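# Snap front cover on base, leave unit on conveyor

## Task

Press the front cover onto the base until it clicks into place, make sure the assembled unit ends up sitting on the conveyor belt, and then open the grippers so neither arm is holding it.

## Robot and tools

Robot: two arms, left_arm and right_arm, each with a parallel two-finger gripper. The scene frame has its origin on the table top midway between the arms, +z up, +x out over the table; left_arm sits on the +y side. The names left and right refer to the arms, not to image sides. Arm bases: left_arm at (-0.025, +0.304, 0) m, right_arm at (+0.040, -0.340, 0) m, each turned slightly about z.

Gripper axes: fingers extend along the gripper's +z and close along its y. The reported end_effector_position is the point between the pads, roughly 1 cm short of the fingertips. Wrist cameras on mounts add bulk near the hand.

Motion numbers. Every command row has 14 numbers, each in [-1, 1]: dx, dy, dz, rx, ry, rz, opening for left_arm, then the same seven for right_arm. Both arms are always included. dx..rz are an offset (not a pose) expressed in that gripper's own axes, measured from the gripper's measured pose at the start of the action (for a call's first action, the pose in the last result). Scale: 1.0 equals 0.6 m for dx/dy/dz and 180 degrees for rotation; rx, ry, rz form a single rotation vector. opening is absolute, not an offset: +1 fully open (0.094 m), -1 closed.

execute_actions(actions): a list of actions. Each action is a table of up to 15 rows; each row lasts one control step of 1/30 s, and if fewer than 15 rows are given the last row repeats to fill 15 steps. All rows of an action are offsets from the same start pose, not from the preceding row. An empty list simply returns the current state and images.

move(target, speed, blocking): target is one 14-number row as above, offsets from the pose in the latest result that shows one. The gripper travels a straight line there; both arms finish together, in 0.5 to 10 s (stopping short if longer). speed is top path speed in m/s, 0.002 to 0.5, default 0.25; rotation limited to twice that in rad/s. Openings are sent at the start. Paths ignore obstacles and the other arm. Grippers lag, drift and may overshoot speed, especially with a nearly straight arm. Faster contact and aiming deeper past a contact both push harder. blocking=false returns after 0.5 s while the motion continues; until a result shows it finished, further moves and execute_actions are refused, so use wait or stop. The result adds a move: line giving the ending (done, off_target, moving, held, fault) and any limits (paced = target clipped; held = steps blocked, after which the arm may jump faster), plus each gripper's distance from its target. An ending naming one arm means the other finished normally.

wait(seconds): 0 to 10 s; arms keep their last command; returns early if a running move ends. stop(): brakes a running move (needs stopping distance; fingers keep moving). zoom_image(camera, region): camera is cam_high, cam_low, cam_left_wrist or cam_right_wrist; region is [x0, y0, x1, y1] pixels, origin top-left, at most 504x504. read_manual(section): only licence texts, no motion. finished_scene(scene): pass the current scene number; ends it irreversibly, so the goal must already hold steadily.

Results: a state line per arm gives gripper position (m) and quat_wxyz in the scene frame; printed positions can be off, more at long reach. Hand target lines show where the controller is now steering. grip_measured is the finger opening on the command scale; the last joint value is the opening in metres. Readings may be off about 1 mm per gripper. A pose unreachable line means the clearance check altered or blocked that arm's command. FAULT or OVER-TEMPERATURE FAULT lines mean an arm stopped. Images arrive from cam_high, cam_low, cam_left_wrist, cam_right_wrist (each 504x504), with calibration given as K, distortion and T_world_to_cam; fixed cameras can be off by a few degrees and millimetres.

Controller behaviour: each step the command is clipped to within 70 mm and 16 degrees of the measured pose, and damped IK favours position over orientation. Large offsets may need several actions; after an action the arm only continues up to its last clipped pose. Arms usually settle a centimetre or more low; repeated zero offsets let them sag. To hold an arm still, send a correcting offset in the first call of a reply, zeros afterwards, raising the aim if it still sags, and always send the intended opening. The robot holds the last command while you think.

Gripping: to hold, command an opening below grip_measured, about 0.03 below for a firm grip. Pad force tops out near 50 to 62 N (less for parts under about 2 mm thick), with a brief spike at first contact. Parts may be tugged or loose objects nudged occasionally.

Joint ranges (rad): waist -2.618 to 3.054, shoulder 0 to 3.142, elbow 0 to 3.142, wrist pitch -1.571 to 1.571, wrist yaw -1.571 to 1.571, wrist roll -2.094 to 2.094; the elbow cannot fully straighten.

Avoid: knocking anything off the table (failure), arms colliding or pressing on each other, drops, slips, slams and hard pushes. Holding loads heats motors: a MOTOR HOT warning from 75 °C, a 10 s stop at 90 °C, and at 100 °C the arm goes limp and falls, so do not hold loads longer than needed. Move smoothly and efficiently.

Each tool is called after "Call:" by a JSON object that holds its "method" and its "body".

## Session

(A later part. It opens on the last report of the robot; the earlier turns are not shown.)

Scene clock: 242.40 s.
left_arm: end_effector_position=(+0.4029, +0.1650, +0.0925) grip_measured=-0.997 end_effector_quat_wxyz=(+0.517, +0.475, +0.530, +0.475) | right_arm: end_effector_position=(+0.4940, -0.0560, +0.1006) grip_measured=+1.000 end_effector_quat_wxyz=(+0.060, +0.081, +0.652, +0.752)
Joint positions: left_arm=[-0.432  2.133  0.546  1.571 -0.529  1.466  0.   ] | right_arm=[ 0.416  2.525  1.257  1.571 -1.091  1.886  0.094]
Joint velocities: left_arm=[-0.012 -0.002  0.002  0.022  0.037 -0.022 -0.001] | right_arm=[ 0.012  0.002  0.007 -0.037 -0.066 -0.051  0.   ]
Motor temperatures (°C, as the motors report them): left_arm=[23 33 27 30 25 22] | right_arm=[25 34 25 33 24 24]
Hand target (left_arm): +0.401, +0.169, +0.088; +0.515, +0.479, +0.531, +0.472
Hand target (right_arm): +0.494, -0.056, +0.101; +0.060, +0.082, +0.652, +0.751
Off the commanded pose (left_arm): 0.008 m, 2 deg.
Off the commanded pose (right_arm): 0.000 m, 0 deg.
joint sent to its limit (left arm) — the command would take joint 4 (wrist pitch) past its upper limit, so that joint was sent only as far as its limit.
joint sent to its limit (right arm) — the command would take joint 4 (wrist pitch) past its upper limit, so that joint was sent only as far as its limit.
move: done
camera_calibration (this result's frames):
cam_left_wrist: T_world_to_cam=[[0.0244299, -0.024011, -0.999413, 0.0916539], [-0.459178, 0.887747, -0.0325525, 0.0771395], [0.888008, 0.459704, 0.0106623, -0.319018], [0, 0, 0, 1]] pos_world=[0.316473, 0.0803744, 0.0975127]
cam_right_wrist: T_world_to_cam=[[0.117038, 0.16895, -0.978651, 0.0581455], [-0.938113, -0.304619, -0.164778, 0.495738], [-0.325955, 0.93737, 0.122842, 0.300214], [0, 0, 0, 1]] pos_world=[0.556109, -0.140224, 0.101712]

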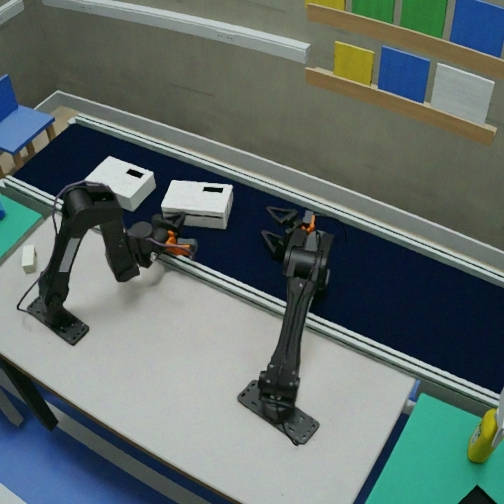

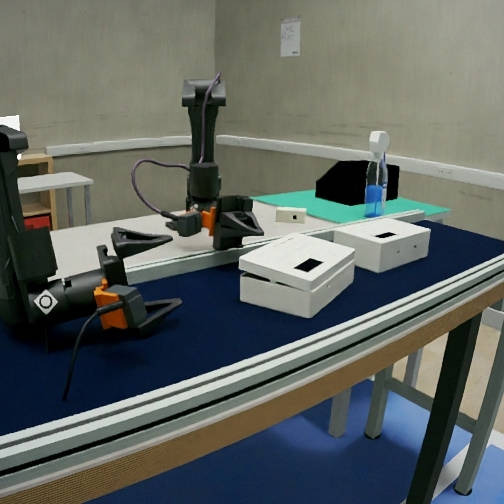

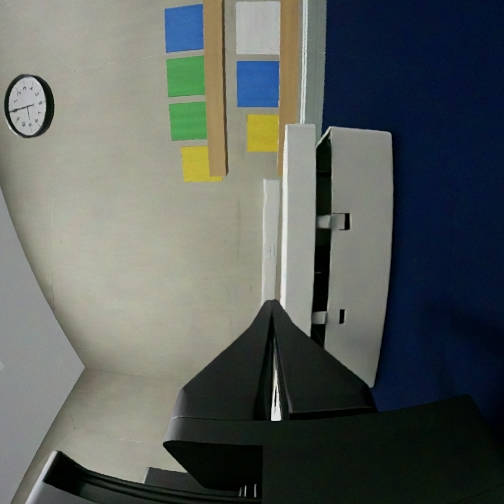

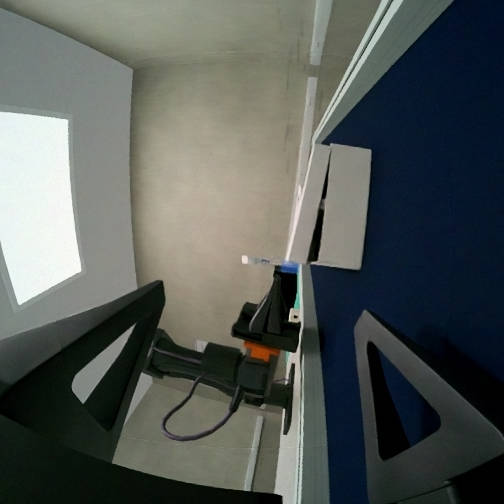

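Call:
{"method": "move", "body": {"target": [0,0.06,0.1,0.25,0,0,-1, 0,0,0,0,0,0,1], "speed": 0.1}}

Call:
{"method": "move", "body": {"target": [0,0.0,0.08,0,0,0,-1, 0,0,0,0,0,0,1], "speed": 0.04}}

Call:
{"method": "zoom_image", "body": {"camera": "cam_low", "region": [180, 190, 380, 330]}}

Scene clock: 247.43 s.
left_arm: end_effector_position=(+0.4630, +0.1680, +0.1253) grip_measured=-0.997 end_effector_quat_wxyz=(+0.296, +0.637, +0.668, +0.244) | right_arm: end_effector_position=(+0.4940, -0.0560, +0.1006) grip_measured=+1.000 end_effector_quat_wxyz=(+0.060, +0.081, +0.652, +0.752)
Joint positions: left_arm=[-0.254  1.851  1.328 -0.278 -0.188  1.261  0.   ] | right_arm=[ 0.416  2.525  1.257  1.571 -1.091  1.886  0.094]
Joint velocities: left_arm=[-0.022  0.007 -0.007  0.007 -0.095 -0.007 -0.   ] | right_arm=[-0.002 -0.002 -0.012 -0.022 -0.081  0.051  0.   ]
Motor temperatures (°C, as the motors report them): left_arm=[23 32 27 30 25 22] | right_arm=[25 34 25 33 24 24]
Hand target (left_arm): +0.465, +0.169, +0.126; +0.297, +0.633, +0.675, +0.234
Hand target (right_arm): +0.494, -0.056, +0.101; +0.060, +0.082, +0.652, +0.751
Off the commanded pose (left_arm): 0.003 m, 1 deg.
Off the commanded pose (right_arm): 0.000 m, 0 deg.
joint sent to its limit (right arm) — the command would take joint 4 (wrist pitch) past its upper limit, so that joint was sent only as far as its limit.
move: done
camera_calibration (this result's frames):
cam_left_wrist: T_world_to_cam=[[-0.67977, 0.00199232, -0.733423, 0.41132], [-0.293239, 0.915851, 0.274275, -0.0168425], [0.672253, 0.401513, -0.621984, -0.185206], [0, 0, 0, 1]] pos_world=[0.39917, 0.0889684, 0.191096]
cam_right_wrist: T_world_to_cam=[[0.117038, 0.16895, -0.978651, 0.0581455], [-0.938113, -0.304619, -0.164778, 0.495738], [-0.325955, 0.93737, 0.122842, 0.300214], [0, 0, 0, 1]] pos_world=[0.556109, -0.140224, 0.101712]

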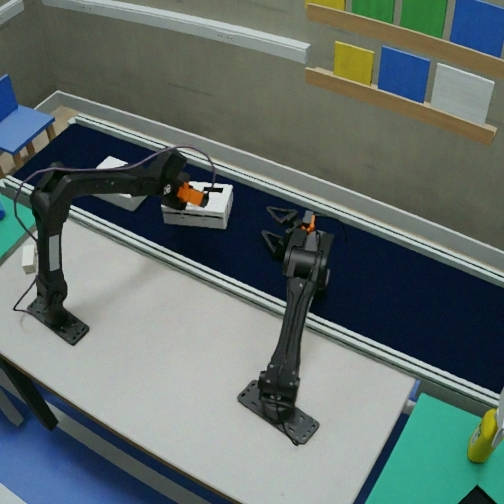

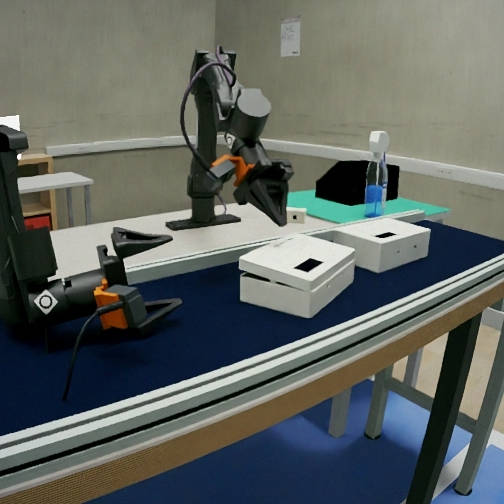

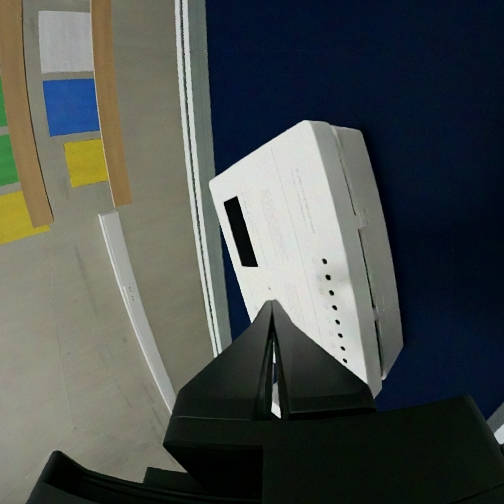

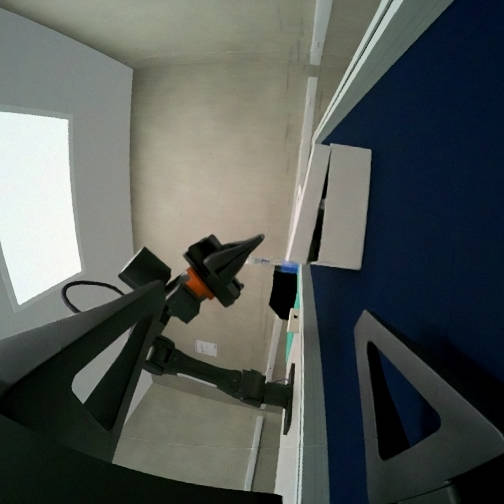

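Scene clock: 248.93 s.
left_arm: end_effector_position=(+0.4894, +0.1656, +0.0880) grip_measured=-0.997 end_effector_quat_wxyz=(+0.288, +0.640, +0.668, +0.246) | right_arm: end_effector_position=(+0.4940, -0.0560, +0.1006) grip_measured=+1.000 end_effector_quat_wxyz=(+0.060, +0.081, +0.652, +0.752)
Joint positions: left_arm=[-0.242  1.996  1.378 -0.196 -0.188  1.276  0.   ] | right_arm=[ 0.416  2.525  1.257  1.571 -1.091  1.886  0.094]
Joint velocities: left_arm=[-0.012 -0.007 -0.012 -0.11   0.022  0.007 -0.   ] | right_arm=[ 0.017  0.007 -0.012 -0.007 -0.022 -0.081  0.   ]
Motor temperatures (°C, as the motors report them): left_arm=[23 32 27 30 25 22] | right_arm=[25 34 25 33 24 24]
Hand target (left_arm): +0.496, +0.166, +0.091; +0.296, +0.638, +0.668, +0.244
Hand target (right_arm): +0.494, -0.056, +0.101; +0.060, +0.082, +0.652, +0.751
Off the commanded pose (left_arm): 0.008 m, 1 deg.
Off the commanded pose (right_arm): 0.000 m, 0 deg.
joint sent to its limit (right arm) — the command would take joint 4 (wrist pitch) past its upper limit, so that joint was sent only as far as its limit.
move: done
camera_calibration (this result's frames):
cam_left_wrist: T_world_to_cam=[[-0.686629, 0.0118121, -0.726912, 0.403111], [-0.291599, 0.911441, 0.29025, 0.00184683], [0.665966, 0.411261, -0.622378, -0.223643], [0, 0, 0, 1]] pos_world=[0.426265, 0.0855308, 0.153299]
cam_right_wrist: T_world_to_cam=[[0.117038, 0.16895, -0.978651, 0.0581455], [-0.938113, -0.304619, -0.164778, 0.495738], [-0.325955, 0.93737, 0.122842, 0.300214], [0, 0, 0, 1]] pos_world=[0.556109, -0.140224, 0.101712]

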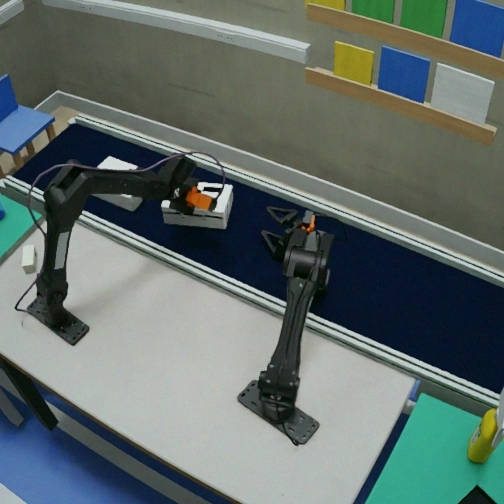

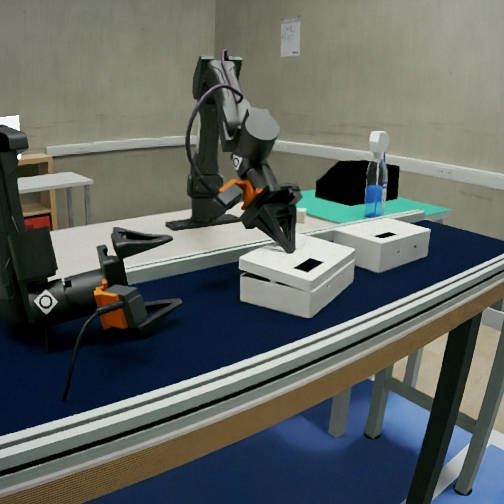

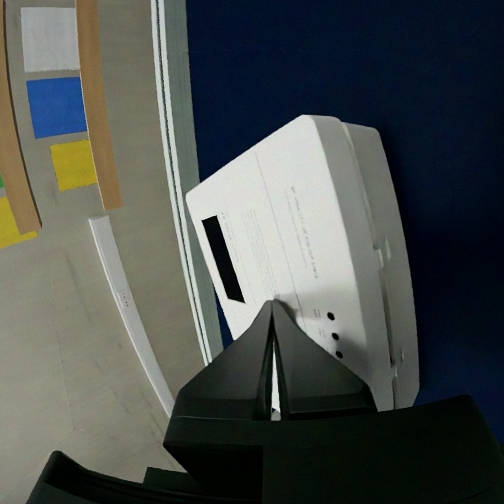

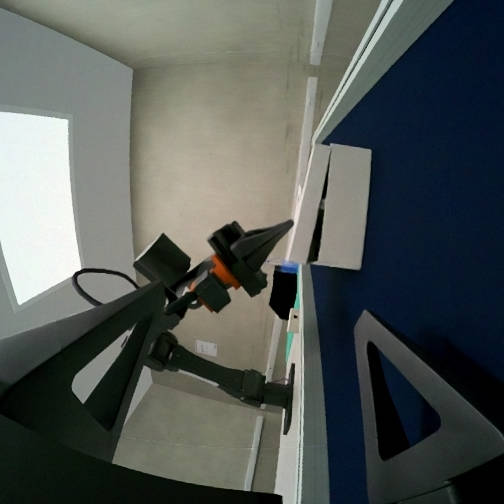

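Region (180, 190, 380, 330) of cam_low's 504x504 image, scaled by 2.520, with more detail than that image has; it fills the top 353 rows of this view, and the rest is white.

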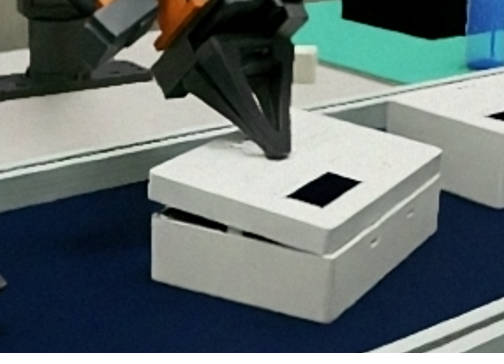

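Call:
{"method": "move", "body": {"target": [0,0.0,-0.09,0,0,0,-1, 0,0,0,0,0,0,1], "speed": 0.08}}

Call:
{"method": "move", "body": {"target": [0,-0.045,0.0,0,0,0,-1, 0,0,0,0,0,0,1], "speed": 0.08}}

Call:
{"method": "move", "body": {"target": [0,0.0,0.1,0,0,0,-1, 0,0,0,0,0,0,1], "speed": 0.04}}

Call:
{"method": "zoom_image", "body": {"camera": "cam_low", "region": [180, 190, 380, 330]}}

Scene clock: 250.47 s.
left_arm: end_effector_position=(+0.4608, +0.1671, +0.1301) grip_measured=-0.997 end_effector_quat_wxyz=(+0.297, +0.640, +0.663, +0.250) | right_arm: end_effector_position=(+0.4940, -0.0560, +0.1006) grip_measured=+1.000 end_effector_quat_wxyz=(+0.060, +0.081, +0.652, +0.752)
Joint positions: left_arm=[-0.26   1.836  1.32  -0.277 -0.198  1.27   0.   ] | right_arm=[ 0.416  2.525  1.257  1.571 -1.091  1.886  0.094]
Joint velocities: left_arm=[-0.007 -0.007 -0.027 -0.051 -0.066 -0.081  0.   ] | right_arm=[ 0.027  0.012 -0.012  0.007 -0.037  0.066  0.   ]
Motor temperatures (°C, as the motors report them): left_arm=[23 32 27 30 25 22] | right_arm=[25 34 25 33 24 24]
Hand target (left_arm): +0.452, +0.167, +0.127; +0.288, +0.640, +0.668, +0.246
Hand target (right_arm): +0.494, -0.056, +0.101; +0.060, +0.082, +0.652, +0.751
Off the commanded pose (left_arm): 0.010 m, 1 deg.
Off the commanded pose (right_arm): 0.000 m, 0 deg.
joint sent to its limit (right arm) — the command would take joint 4 (wrist pitch) past its upper limit, so that joint was sent only as far as its limit.
move: done
camera_calibration (this result's frames):
cam_left_wrist: T_world_to_cam=[[-0.671257, 0.013878, -0.741095, 0.408464], [-0.290696, 0.914797, 0.280432, -0.0198588], [0.681843, 0.403675, -0.61003, -0.186682], [0, 0, 0, 1]] pos_world=[0.395699, 0.0878568, 0.194398]
cam_right_wrist: T_world_to_cam=[[0.117038, 0.16895, -0.978651, 0.0581455], [-0.938113, -0.304619, -0.164778, 0.495738], [-0.325955, 0.93737, 0.122842, 0.300214], [0, 0, 0, 1]] pos_world=[0.556109, -0.140224, 0.101712]

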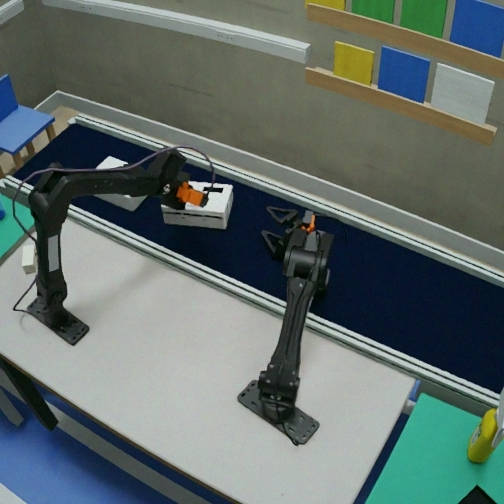

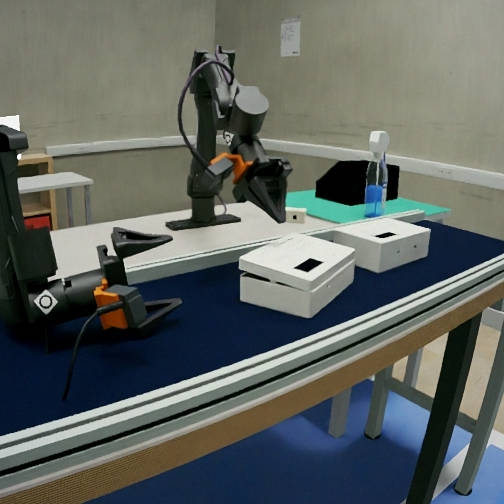

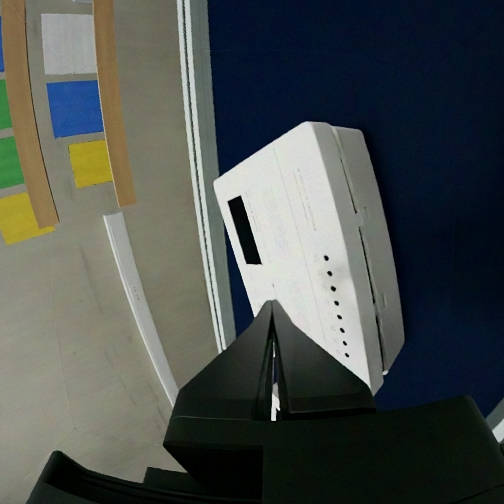

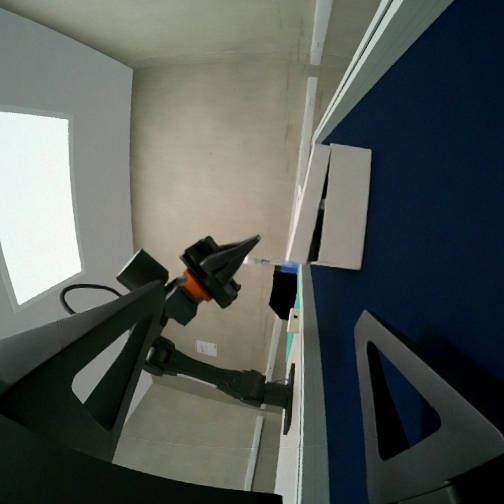

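Scene clock: 251.43 s.
left_arm: end_effector_position=(+0.4436, +0.1683, +0.1050) grip_measured=-0.997 end_effector_quat_wxyz=(+0.289, +0.646, +0.662, +0.246) | right_arm: end_effector_position=(+0.4940, -0.0560, +0.1006) grip_measured=+1.000 end_effector_quat_wxyz=(+0.060, +0.081, +0.652, +0.752)
Joint positions: left_arm=[-0.272  1.815  1.202 -0.202 -0.203  1.269  0.   ] | right_arm=[ 0.416  2.525  1.257  1.571 -1.091  1.886  0.094]
Joint velocities: left_arm=[ 0.002 -0.012  0.012 -0.007 -0.022  0.051  0.   ] | right_arm=[ 0.017 -0.007  0.007  0.051 -0.037  0.037  0.   ]
Motor temperatures (°C, as the motors report them): left_arm=[23 32 27 30 25 22] | right_arm=[25 34 25 33 24 24]
Hand target (left_arm): +0.442, +0.166, +0.111; +0.297, +0.640, +0.664, +0.250
Hand target (right_arm): +0.494, -0.056, +0.101; +0.060, +0.082, +0.652, +0.751
Off the commanded pose (left_arm): 0.007 m, 1 deg.
Off the commanded pose (right_arm): 0.000 m, 0 deg.
joint sent to its limit (right arm) — the command would take joint 4 (wrist pitch) past its upper limit, so that joint was sent only as far as its limit.
move: done
camera_calibration (this result's frames):
cam_left_wrist: T_world_to_cam=[[-0.684707, 0.0263052, -0.728343, 0.380853], [-0.278546, 0.914037, 0.29487, -0.025651], [0.673489, 0.404777, -0.618521, -0.186363], [0, 0, 0, 1]] pos_world=[0.379142, 0.088863, 0.169686]
cam_right_wrist: T_world_to_cam=[[0.117038, 0.16895, -0.978651, 0.0581455], [-0.938113, -0.304619, -0.164778, 0.495738], [-0.325955, 0.93737, 0.122842, 0.300214], [0, 0, 0, 1]] pos_world=[0.556109, -0.140224, 0.101712]

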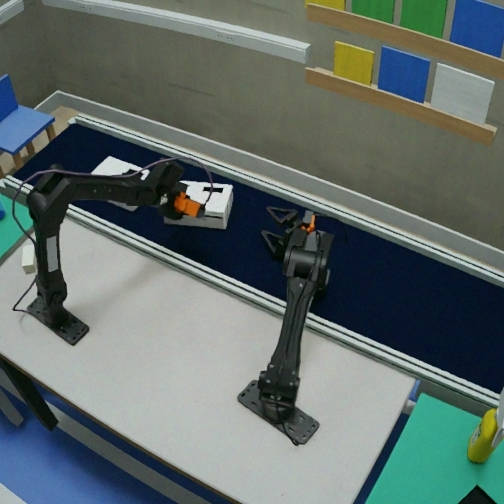

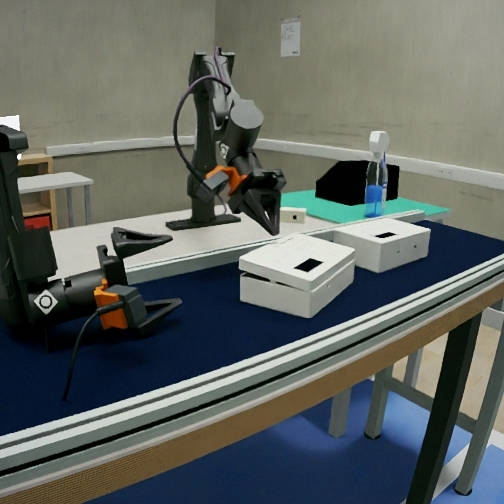

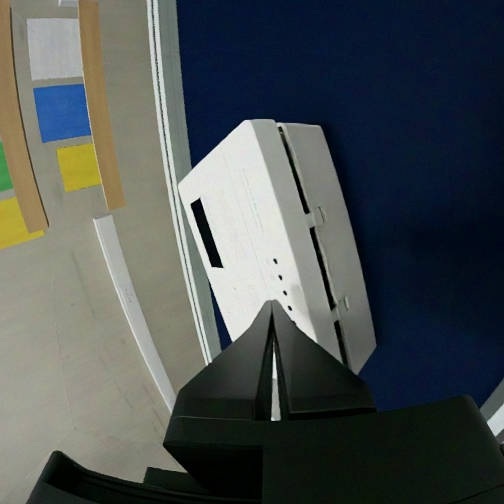

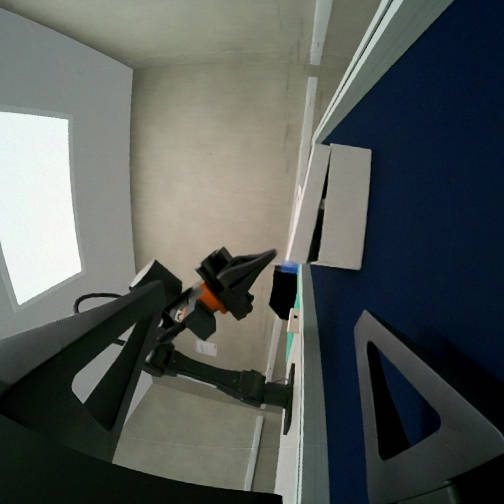

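Scene clock: 253.23 s.
left_arm: end_effector_position=(+0.4910, +0.1630, +0.0865) grip_measured=-0.997 end_effector_quat_wxyz=(+0.316, +0.632, +0.654, +0.269) | right_arm: end_effector_position=(+0.4940, -0.0560, +0.1006) grip_measured=+1.000 end_effector_quat_wxyz=(+0.060, +0.081, +0.652, +0.752)
Joint positions: left_arm=[-0.25   1.981  1.288 -0.04  -0.204  1.292  0.   ] | right_arm=[ 0.416  2.525  1.257  1.571 -1.091  1.886  0.094]
Joint velocities: left_arm=[-0.017 -0.002  0.022 -0.037 -0.007  0.037  0.001] | right_arm=[-0.002 -0.002 -0.022 -0.022 -0.037  0.022  0.   ]
Motor temperatures (°C, as the motors report them): left_arm=[23 32 27 30 25 22] | right_arm=[25 34 25 33 24 24]
Hand target (left_arm): +0.484, +0.167, +0.062; +0.289, +0.645, +0.663, +0.247
Hand target (right_arm): +0.494, -0.056, +0.101; +0.060, +0.082, +0.652, +0.751
Off the commanded pose (left_arm): 0.025 m, 4 deg.
Off the commanded pose (right_arm): 0.000 m, 0 deg.
joint sent to its limit (right arm) — the command would take joint 4 (wrist pitch) past its upper limit, so that joint was sent only as far as its limit.
move: off_target (left_arm)
camera_calibration (this result's frames):
cam_left_wrist: T_world_to_cam=[[-0.626429, 0.0144824, -0.779344, 0.377721], [-0.306111, 0.914932, 0.263051, 0.0140074], [0.716856, 0.403349, -0.568707, -0.252983], [0, 0, 0, 1]] pos_world=[0.422256, 0.0837543, 0.146817]
cam_right_wrist: T_world_to_cam=[[0.117038, 0.16895, -0.978651, 0.0581455], [-0.938113, -0.304619, -0.164778, 0.495738], [-0.325955, 0.93737, 0.122842, 0.300214], [0, 0, 0, 1]] pos_world=[0.556109, -0.140224, 0.101712]

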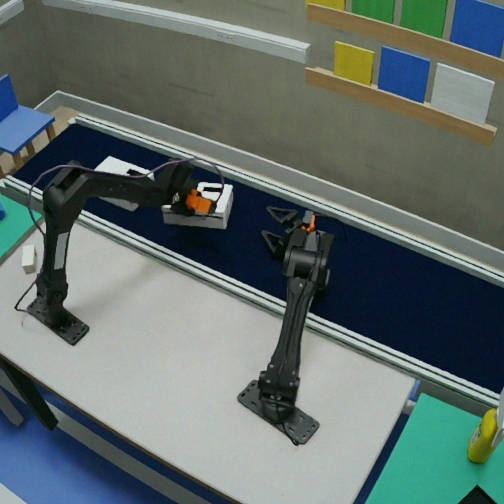

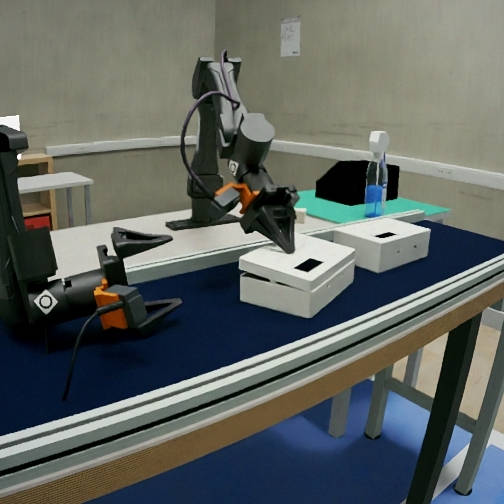

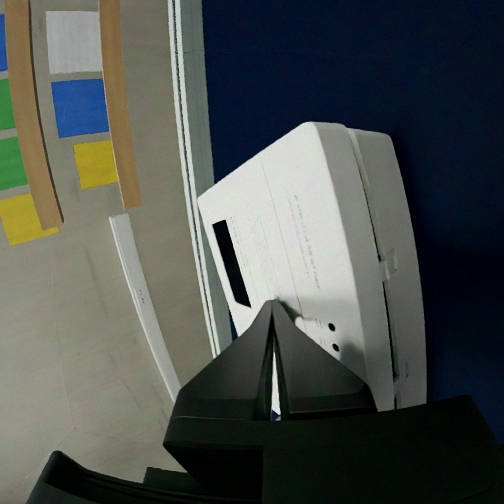

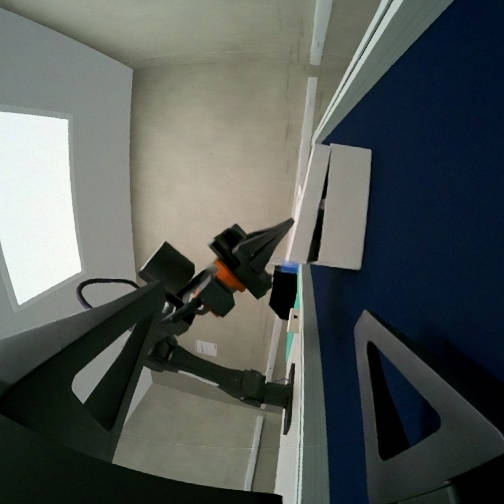

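Region (180, 190, 380, 330) of cam_low's 504x504 image, scaled by 2.520, with more detail than that image has; it fills the top 353 rows of this view, and the rest is white.

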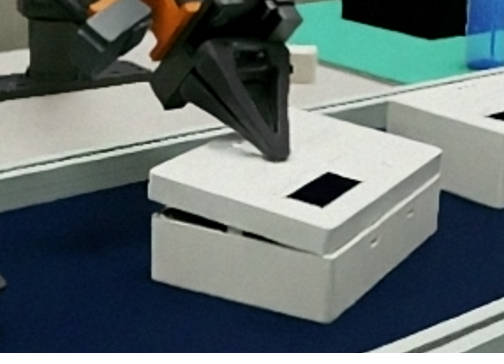

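Call:
{"method": "move", "body": {"target": [0,-0.0,-0.07,0.2,0,0,-1, 0,0,0,0,0,0,1], "speed": 0.1}}

Scene clock: 257.23 s.
left_arm: end_effector_position=(+0.4608, +0.1628, +0.1123) grip_measured=-0.997 end_effector_quat_wxyz=(+0.106, +0.699, +0.704, +0.066) | right_arm: end_effector_position=(+0.4940, -0.0560, +0.1006) grip_measured=+1.000 end_effector_quat_wxyz=(+0.060, +0.081, +0.652, +0.752)
Joint positions: left_arm=[-0.205  2.298  2.206 -1.229 -0.016  1.276  0.   ] | right_arm=[ 0.416  2.525  1.257  1.571 -1.091  1.886  0.094]
Joint velocities: left_arm=[-0.002  0.002 -0.007 -0.007  0.022 -0.051  0.001] | right_arm=[-0.022  0.002 -0.017 -0.037  0.022 -0.007  0.   ]
Motor temperatures (°C, as the motors report them): left_arm=[23 32 27 30 25 22] | right_arm=[25 34 25 33 24 24]
Hand target (left_arm): +0.460, +0.164, +0.113; +0.106, +0.696, +0.708, +0.054
Hand target (right_arm): +0.494, -0.056, +0.101; +0.060, +0.082, +0.652, +0.751
Off the commanded pose (left_arm): 0.003 m, 1 deg.
Off the commanded pose (right_arm): 0.000 m, 0 deg.
joint sent to its limit (right arm) — the command would take joint 4 (wrist pitch) past its upper limit, so that joint was sent only as far as its limit.
move: done
camera_calibration (this result's frames):
cam_left_wrist: T_world_to_cam=[[-0.958169, 0.0561678, -0.280637, 0.4689], [-0.0616316, 0.917055, 0.393969, -0.129597], [0.279488, 0.394785, -0.875232, 0.0207817], [0, 0, 0, 1]] pos_world=[0.43549, 0.0843063, 0.200837]
cam_right_wrist: T_world_to_cam=[[0.117038, 0.16895, -0.978651, 0.0581455], [-0.938113, -0.304619, -0.164778, 0.495738], [-0.325955, 0.93737, 0.122842, 0.300214], [0, 0, 0, 1]] pos_world=[0.556109, -0.140224, 0.101712]

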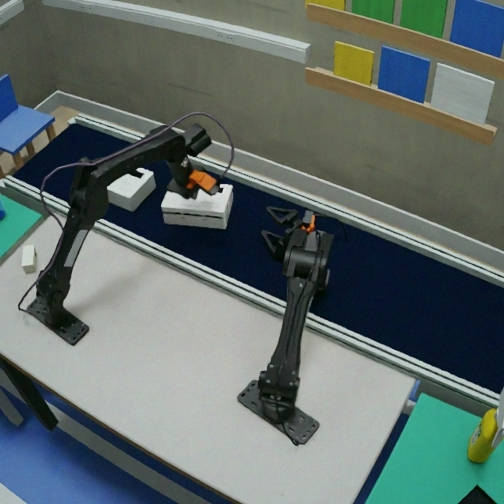

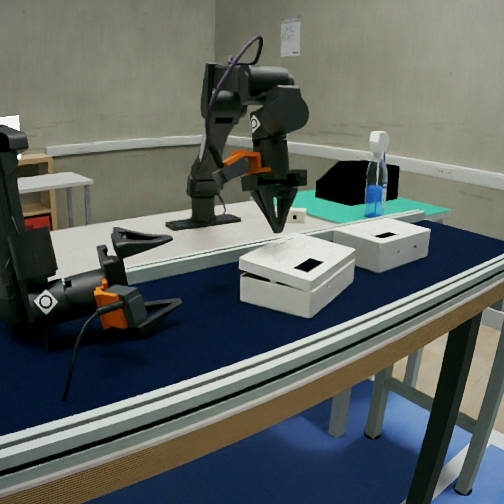

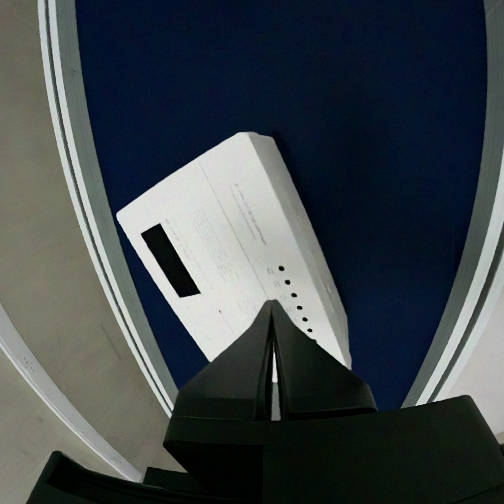

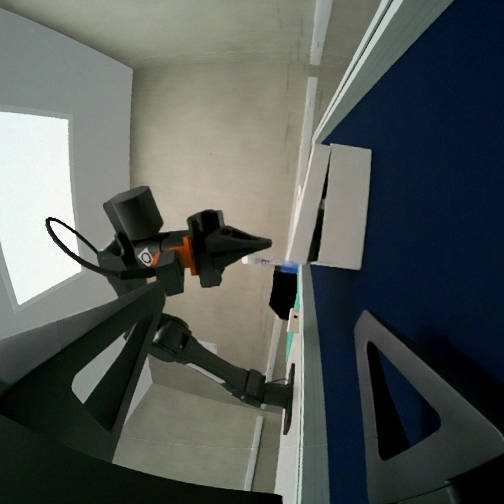

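Call:
{"method": "move", "body": {"target": [0,-0.025,0.1,0,0,0,-1, 0,0,0,0,0,0,1], "speed": 0.04}}

Call:
{"method": "zoom_image", "body": {"camera": "cam_low", "region": [180, 190, 380, 330]}}

Call:
{"method": "zoom_image", "body": {"camera": "cam_high", "region": [130, 140, 290, 260]}}

Scene clock: 259.27 s.
left_arm: end_effector_position=(+0.4790, +0.1596, +0.0867) grip_measured=-0.997 end_effector_quat_wxyz=(+0.149, +0.692, +0.699, +0.096) | right_arm: end_effector_position=(+0.4940, -0.0560, +0.1006) grip_measured=+1.000 end_effector_quat_wxyz=(+0.060, +0.081, +0.652, +0.752)
Joint positions: left_arm=[-0.205  2.25   1.993 -0.957 -0.027  1.276  0.   ] | right_arm=[ 0.416  2.525  1.257  1.571 -1.091  1.886  0.094]
Joint velocities: left_arm=[ 0.012 -0.012 -0.002  0.007 -0.022  0.007 -0.   ] | right_arm=[ 0.007  0.007  0.007 -0.037 -0.037 -0.051  0.   ]
Motor temperatures (°C, as the motors report them): left_arm=[23 32 27 29 25 22] | right_arm=[25 34 25 33 24 24]
Hand target (left_arm): +0.460, +0.161, +0.052; +0.106, +0.699, +0.704, +0.066
Hand target (right_arm): +0.494, -0.056, +0.101; +0.060, +0.082, +0.652, +0.751
Off the commanded pose (left_arm): 0.041 m, 6 deg.
Off the commanded pose (right_arm): 0.000 m, 0 deg.
joint sent to its limit (right arm) — the command would take joint 4 (wrist pitch) past its upper limit, so that joint was sent only as far as its limit.
move: off_target (left_arm)
camera_calibration (this result's frames):
cam_left_wrist: T_world_to_cam=[[-0.923521, 0.0463701, -0.380736, 0.47299], [-0.104964, 0.924215, 0.367163, -0.0935067], [0.368907, 0.379046, -0.848665, -0.0480373], [0, 0, 0, 1]] pos_world=[0.444722, 0.082696, 0.173649]
cam_right_wrist: T_world_to_cam=[[0.117038, 0.16895, -0.978651, 0.0581455], [-0.938113, -0.304619, -0.164778, 0.495738], [-0.325955, 0.93737, 0.122842, 0.300214], [0, 0, 0, 1]] pos_world=[0.556109, -0.140224, 0.101712]

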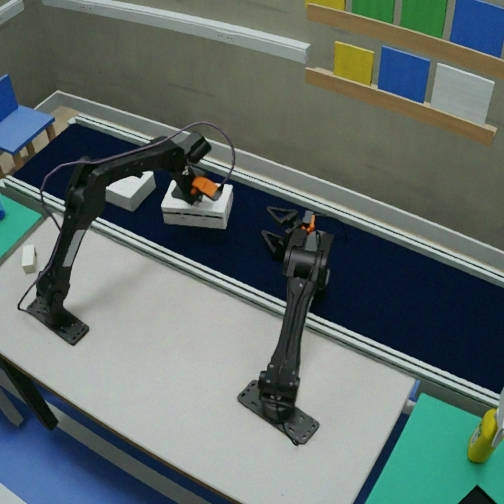

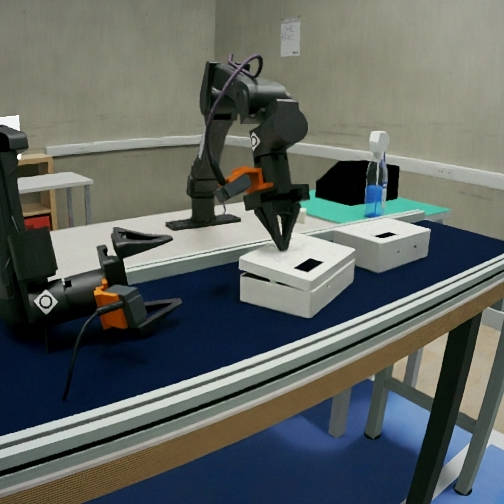

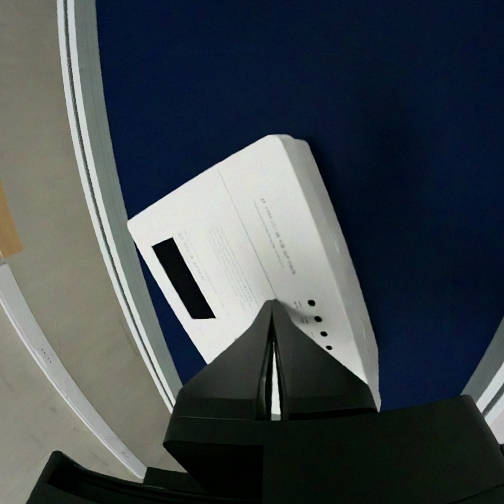

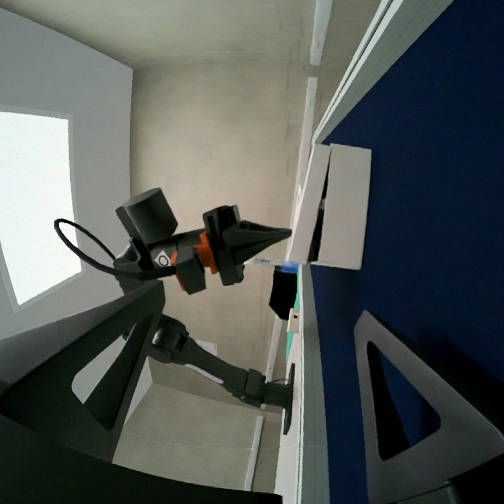

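Region (180, 190, 380, 330) of cam_low's 504x504 image, scaled by 2.520, with more detail than that image has; it fills the top 353 rows of this view, and the rest is white.

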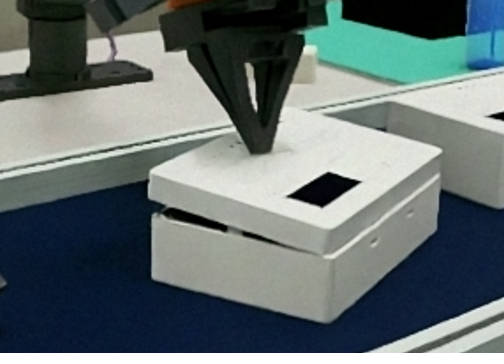

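Region (130, 140, 290, 260) of cam_high's 504x504 image, scaled by 3.150, with more detail than that image has; it fills the top 378 rows of this view, and the rest is white.

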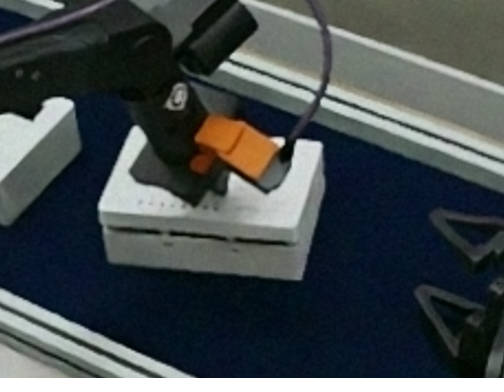

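Call:
{"method": "move", "body": {"target": [0,0,-0.05,0.05,0,0,-1, 0,0,0,0,0,0,1], "speed": 0.1}}

Call:
{"method": "move", "body": {"target": [0.26,0.02,0,0,0,0,-1, 0,0,0,0,0,0,1], "speed": 0.15}}

Call:
{"method": "zoom_image", "body": {"camera": "cam_high", "region": [90, 120, 250, 240]}}

Scene clock: 261.13 s.
left_arm: end_effector_position=(+0.4694, +0.1578, +0.1140) grip_measured=-0.997 end_effector_quat_wxyz=(+0.095, +0.703, +0.703, +0.053) | right_arm: end_effector_position=(+0.4940, -0.0560, +0.1006) grip_measured=+1.000 end_effector_quat_wxyz=(+0.060, +0.081, +0.652, +0.752)
Joint positions: left_arm=[-0.205  2.42   2.434 -1.367 -0.002  1.281  0.   ] | right_arm=[ 0.416  2.525  1.257  1.571 -1.091  1.886  0.094]
Joint velocities: left_arm=[ 0.002 -0.007  0.002 -0.095 -0.11  -0.051 -0.   ] | right_arm=[ 0.012 -0.002 -0.007  0.037 -0.007 -0.022  0.   ]
Motor temperatures (°C, as the motors report them): left_arm=[23 32 27 29 25 22] | right_arm=[25 34 25 33 24 24]
Hand target (left_arm): +0.469, +0.161, +0.114; +0.096, +0.701, +0.706, +0.041
Hand target (right_arm): +0.494, -0.056, +0.101; +0.060, +0.082, +0.652, +0.751
Off the commanded pose (left_arm): 0.004 m, 1 deg.
Off the commanded pose (right_arm): 0.000 m, 0 deg.
joint sent to its limit (right arm) — the command would take joint 4 (wrist pitch) past its upper limit, so that joint was sent only as far as its limit.
move: done
camera_calibration (this result's frames):
cam_left_wrist: T_world_to_cam=[[-0.966566, 0.0627721, -0.248617, 0.477179], [-0.0415458, 0.918424, 0.39341, -0.134685], [0.253031, 0.390585, -0.885109, 0.0360699], [0, 0, 0, 1]] pos_world=[0.446503, 0.0796559, 0.203547]
cam_right_wrist: T_world_to_cam=[[0.117038, 0.16895, -0.978651, 0.0581455], [-0.938113, -0.304619, -0.164778, 0.495738], [-0.325955, 0.93737, 0.122842, 0.300214], [0, 0, 0, 1]] pos_world=[0.556109, -0.140224, 0.101712]

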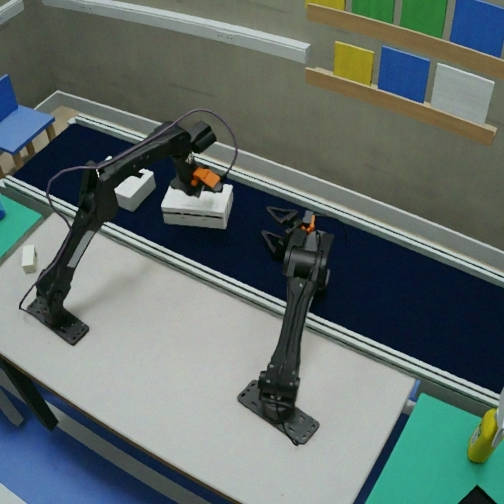

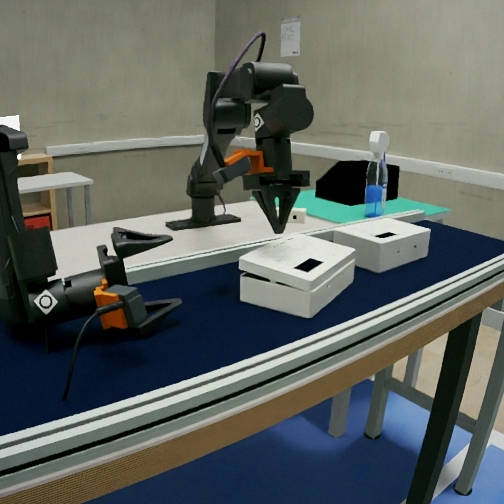

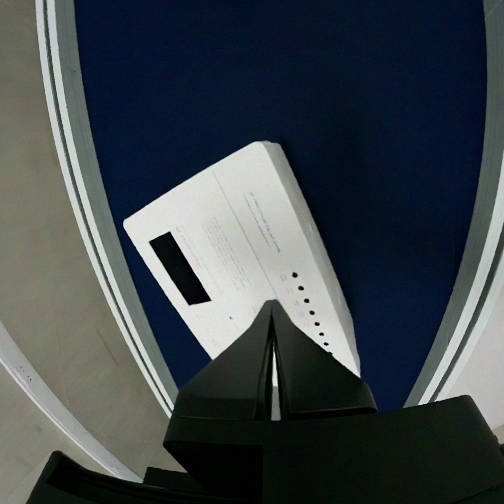

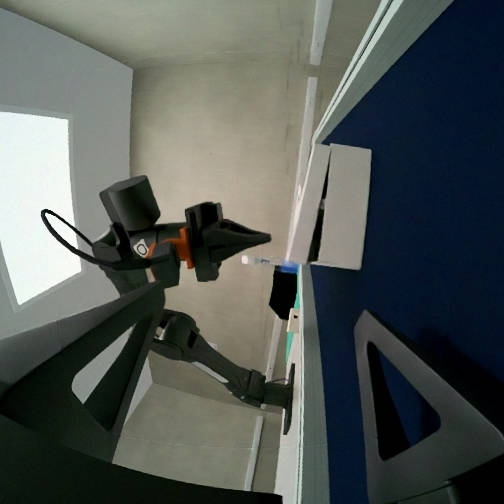

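Scene clock: 262.70 s.
left_arm: end_effector_position=(+0.4803, +0.3210, +0.1070) grip_measured=-0.997 end_effector_quat_wxyz=(+0.085, +0.698, +0.709, +0.060) | right_arm: end_effector_position=(+0.4940, -0.0560, +0.1006) grip_measured=+1.000 end_effector_quat_wxyz=(+0.060, +0.081, +0.652, +0.752)
Joint positions: left_arm=[ 0.132  2.364  2.309 -1.313  0.043  1.598  0.   ] | right_arm=[ 0.416  2.525  1.257  1.571 -1.091  1.886  0.094]
Joint velocities: left_arm=[ 0.002 -0.002 -0.007 -0.081 -0.007  0.066 -0.001] | right_arm=[ 0.002 -0.022  0.007 -0.007  0.022 -0.022  0.   ]
Motor temperatures (°C, as the motors report them): left_arm=[23 32 27 29 25 22] | right_arm=[25 34 25 33 24 24]
Hand target (left_arm): +0.483, +0.315, +0.110; +0.097, +0.702, +0.703, +0.055
Hand target (right_arm): +0.494, -0.056, +0.101; +0.060, +0.082, +0.652, +0.751
Off the commanded pose (left_arm): 0.008 m, 2 deg.
Off the commanded pose (right_arm): 0.000 m, 0 deg.
joint sent to its limit (right arm) — the command would take joint 4 (wrist pitch) past its upper limit, so that joint was sent only as far as its limit.
move: done
camera_calibration (this result's frames):
cam_left_wrist: T_world_to_cam=[[-0.96898, 0.0518988, -0.241629, 0.479684], [-0.0547792, 0.90828, 0.414762, -0.274015], [0.240992, 0.415132, -0.877262, -0.0395982], [0, 0, 0, 1]] pos_world=[0.459337, 0.240425, 0.194818]
cam_right_wrist: T_world_to_cam=[[0.117038, 0.16895, -0.978651, 0.0581455], [-0.938113, -0.304619, -0.164778, 0.495738], [-0.325955, 0.93737, 0.122842, 0.300214], [0, 0, 0, 1]] pos_world=[0.556109, -0.140224, 0.101712]

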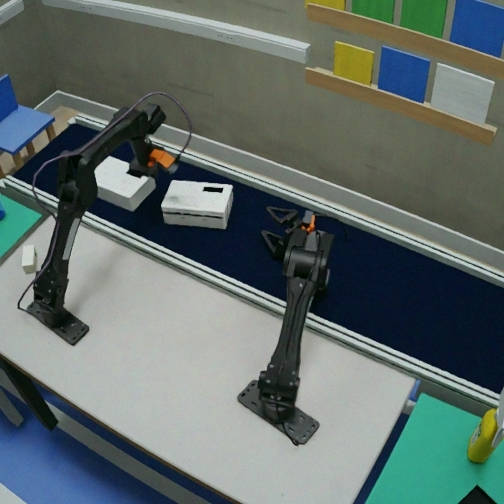

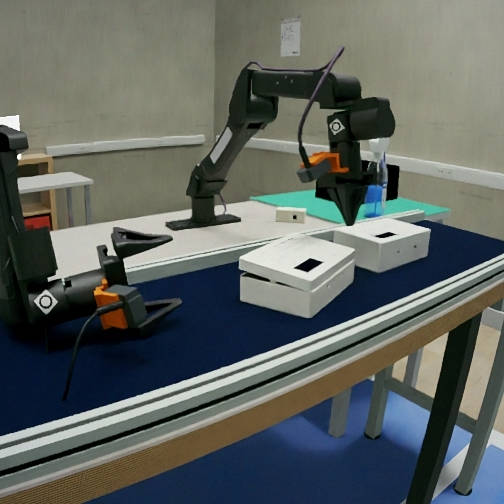

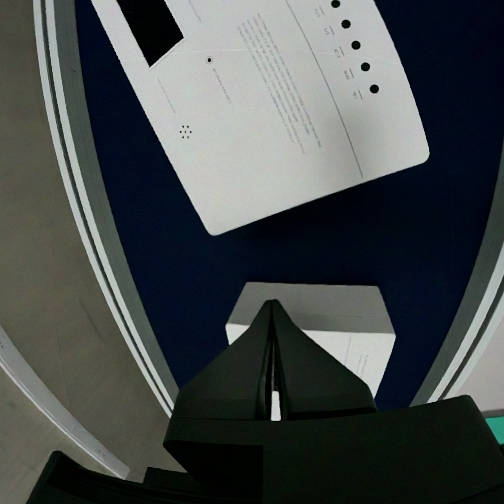

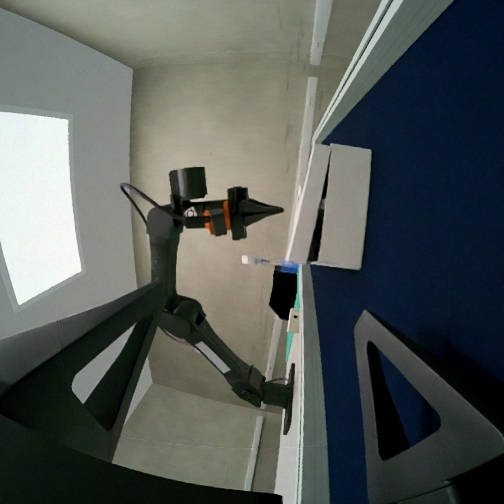

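Region (90, 120, 250, 240) of cam_high's 504x504 image, scaled by 3.150, with more detail than that image has; it fills the top 378 rows of this view, and the rest is white.

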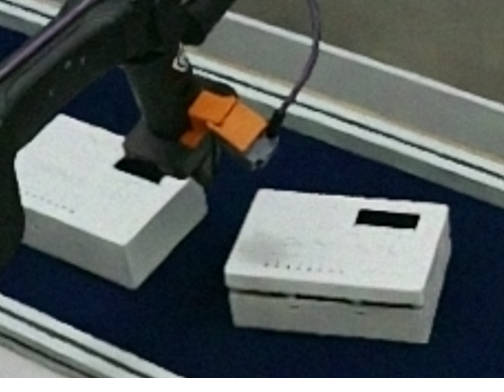

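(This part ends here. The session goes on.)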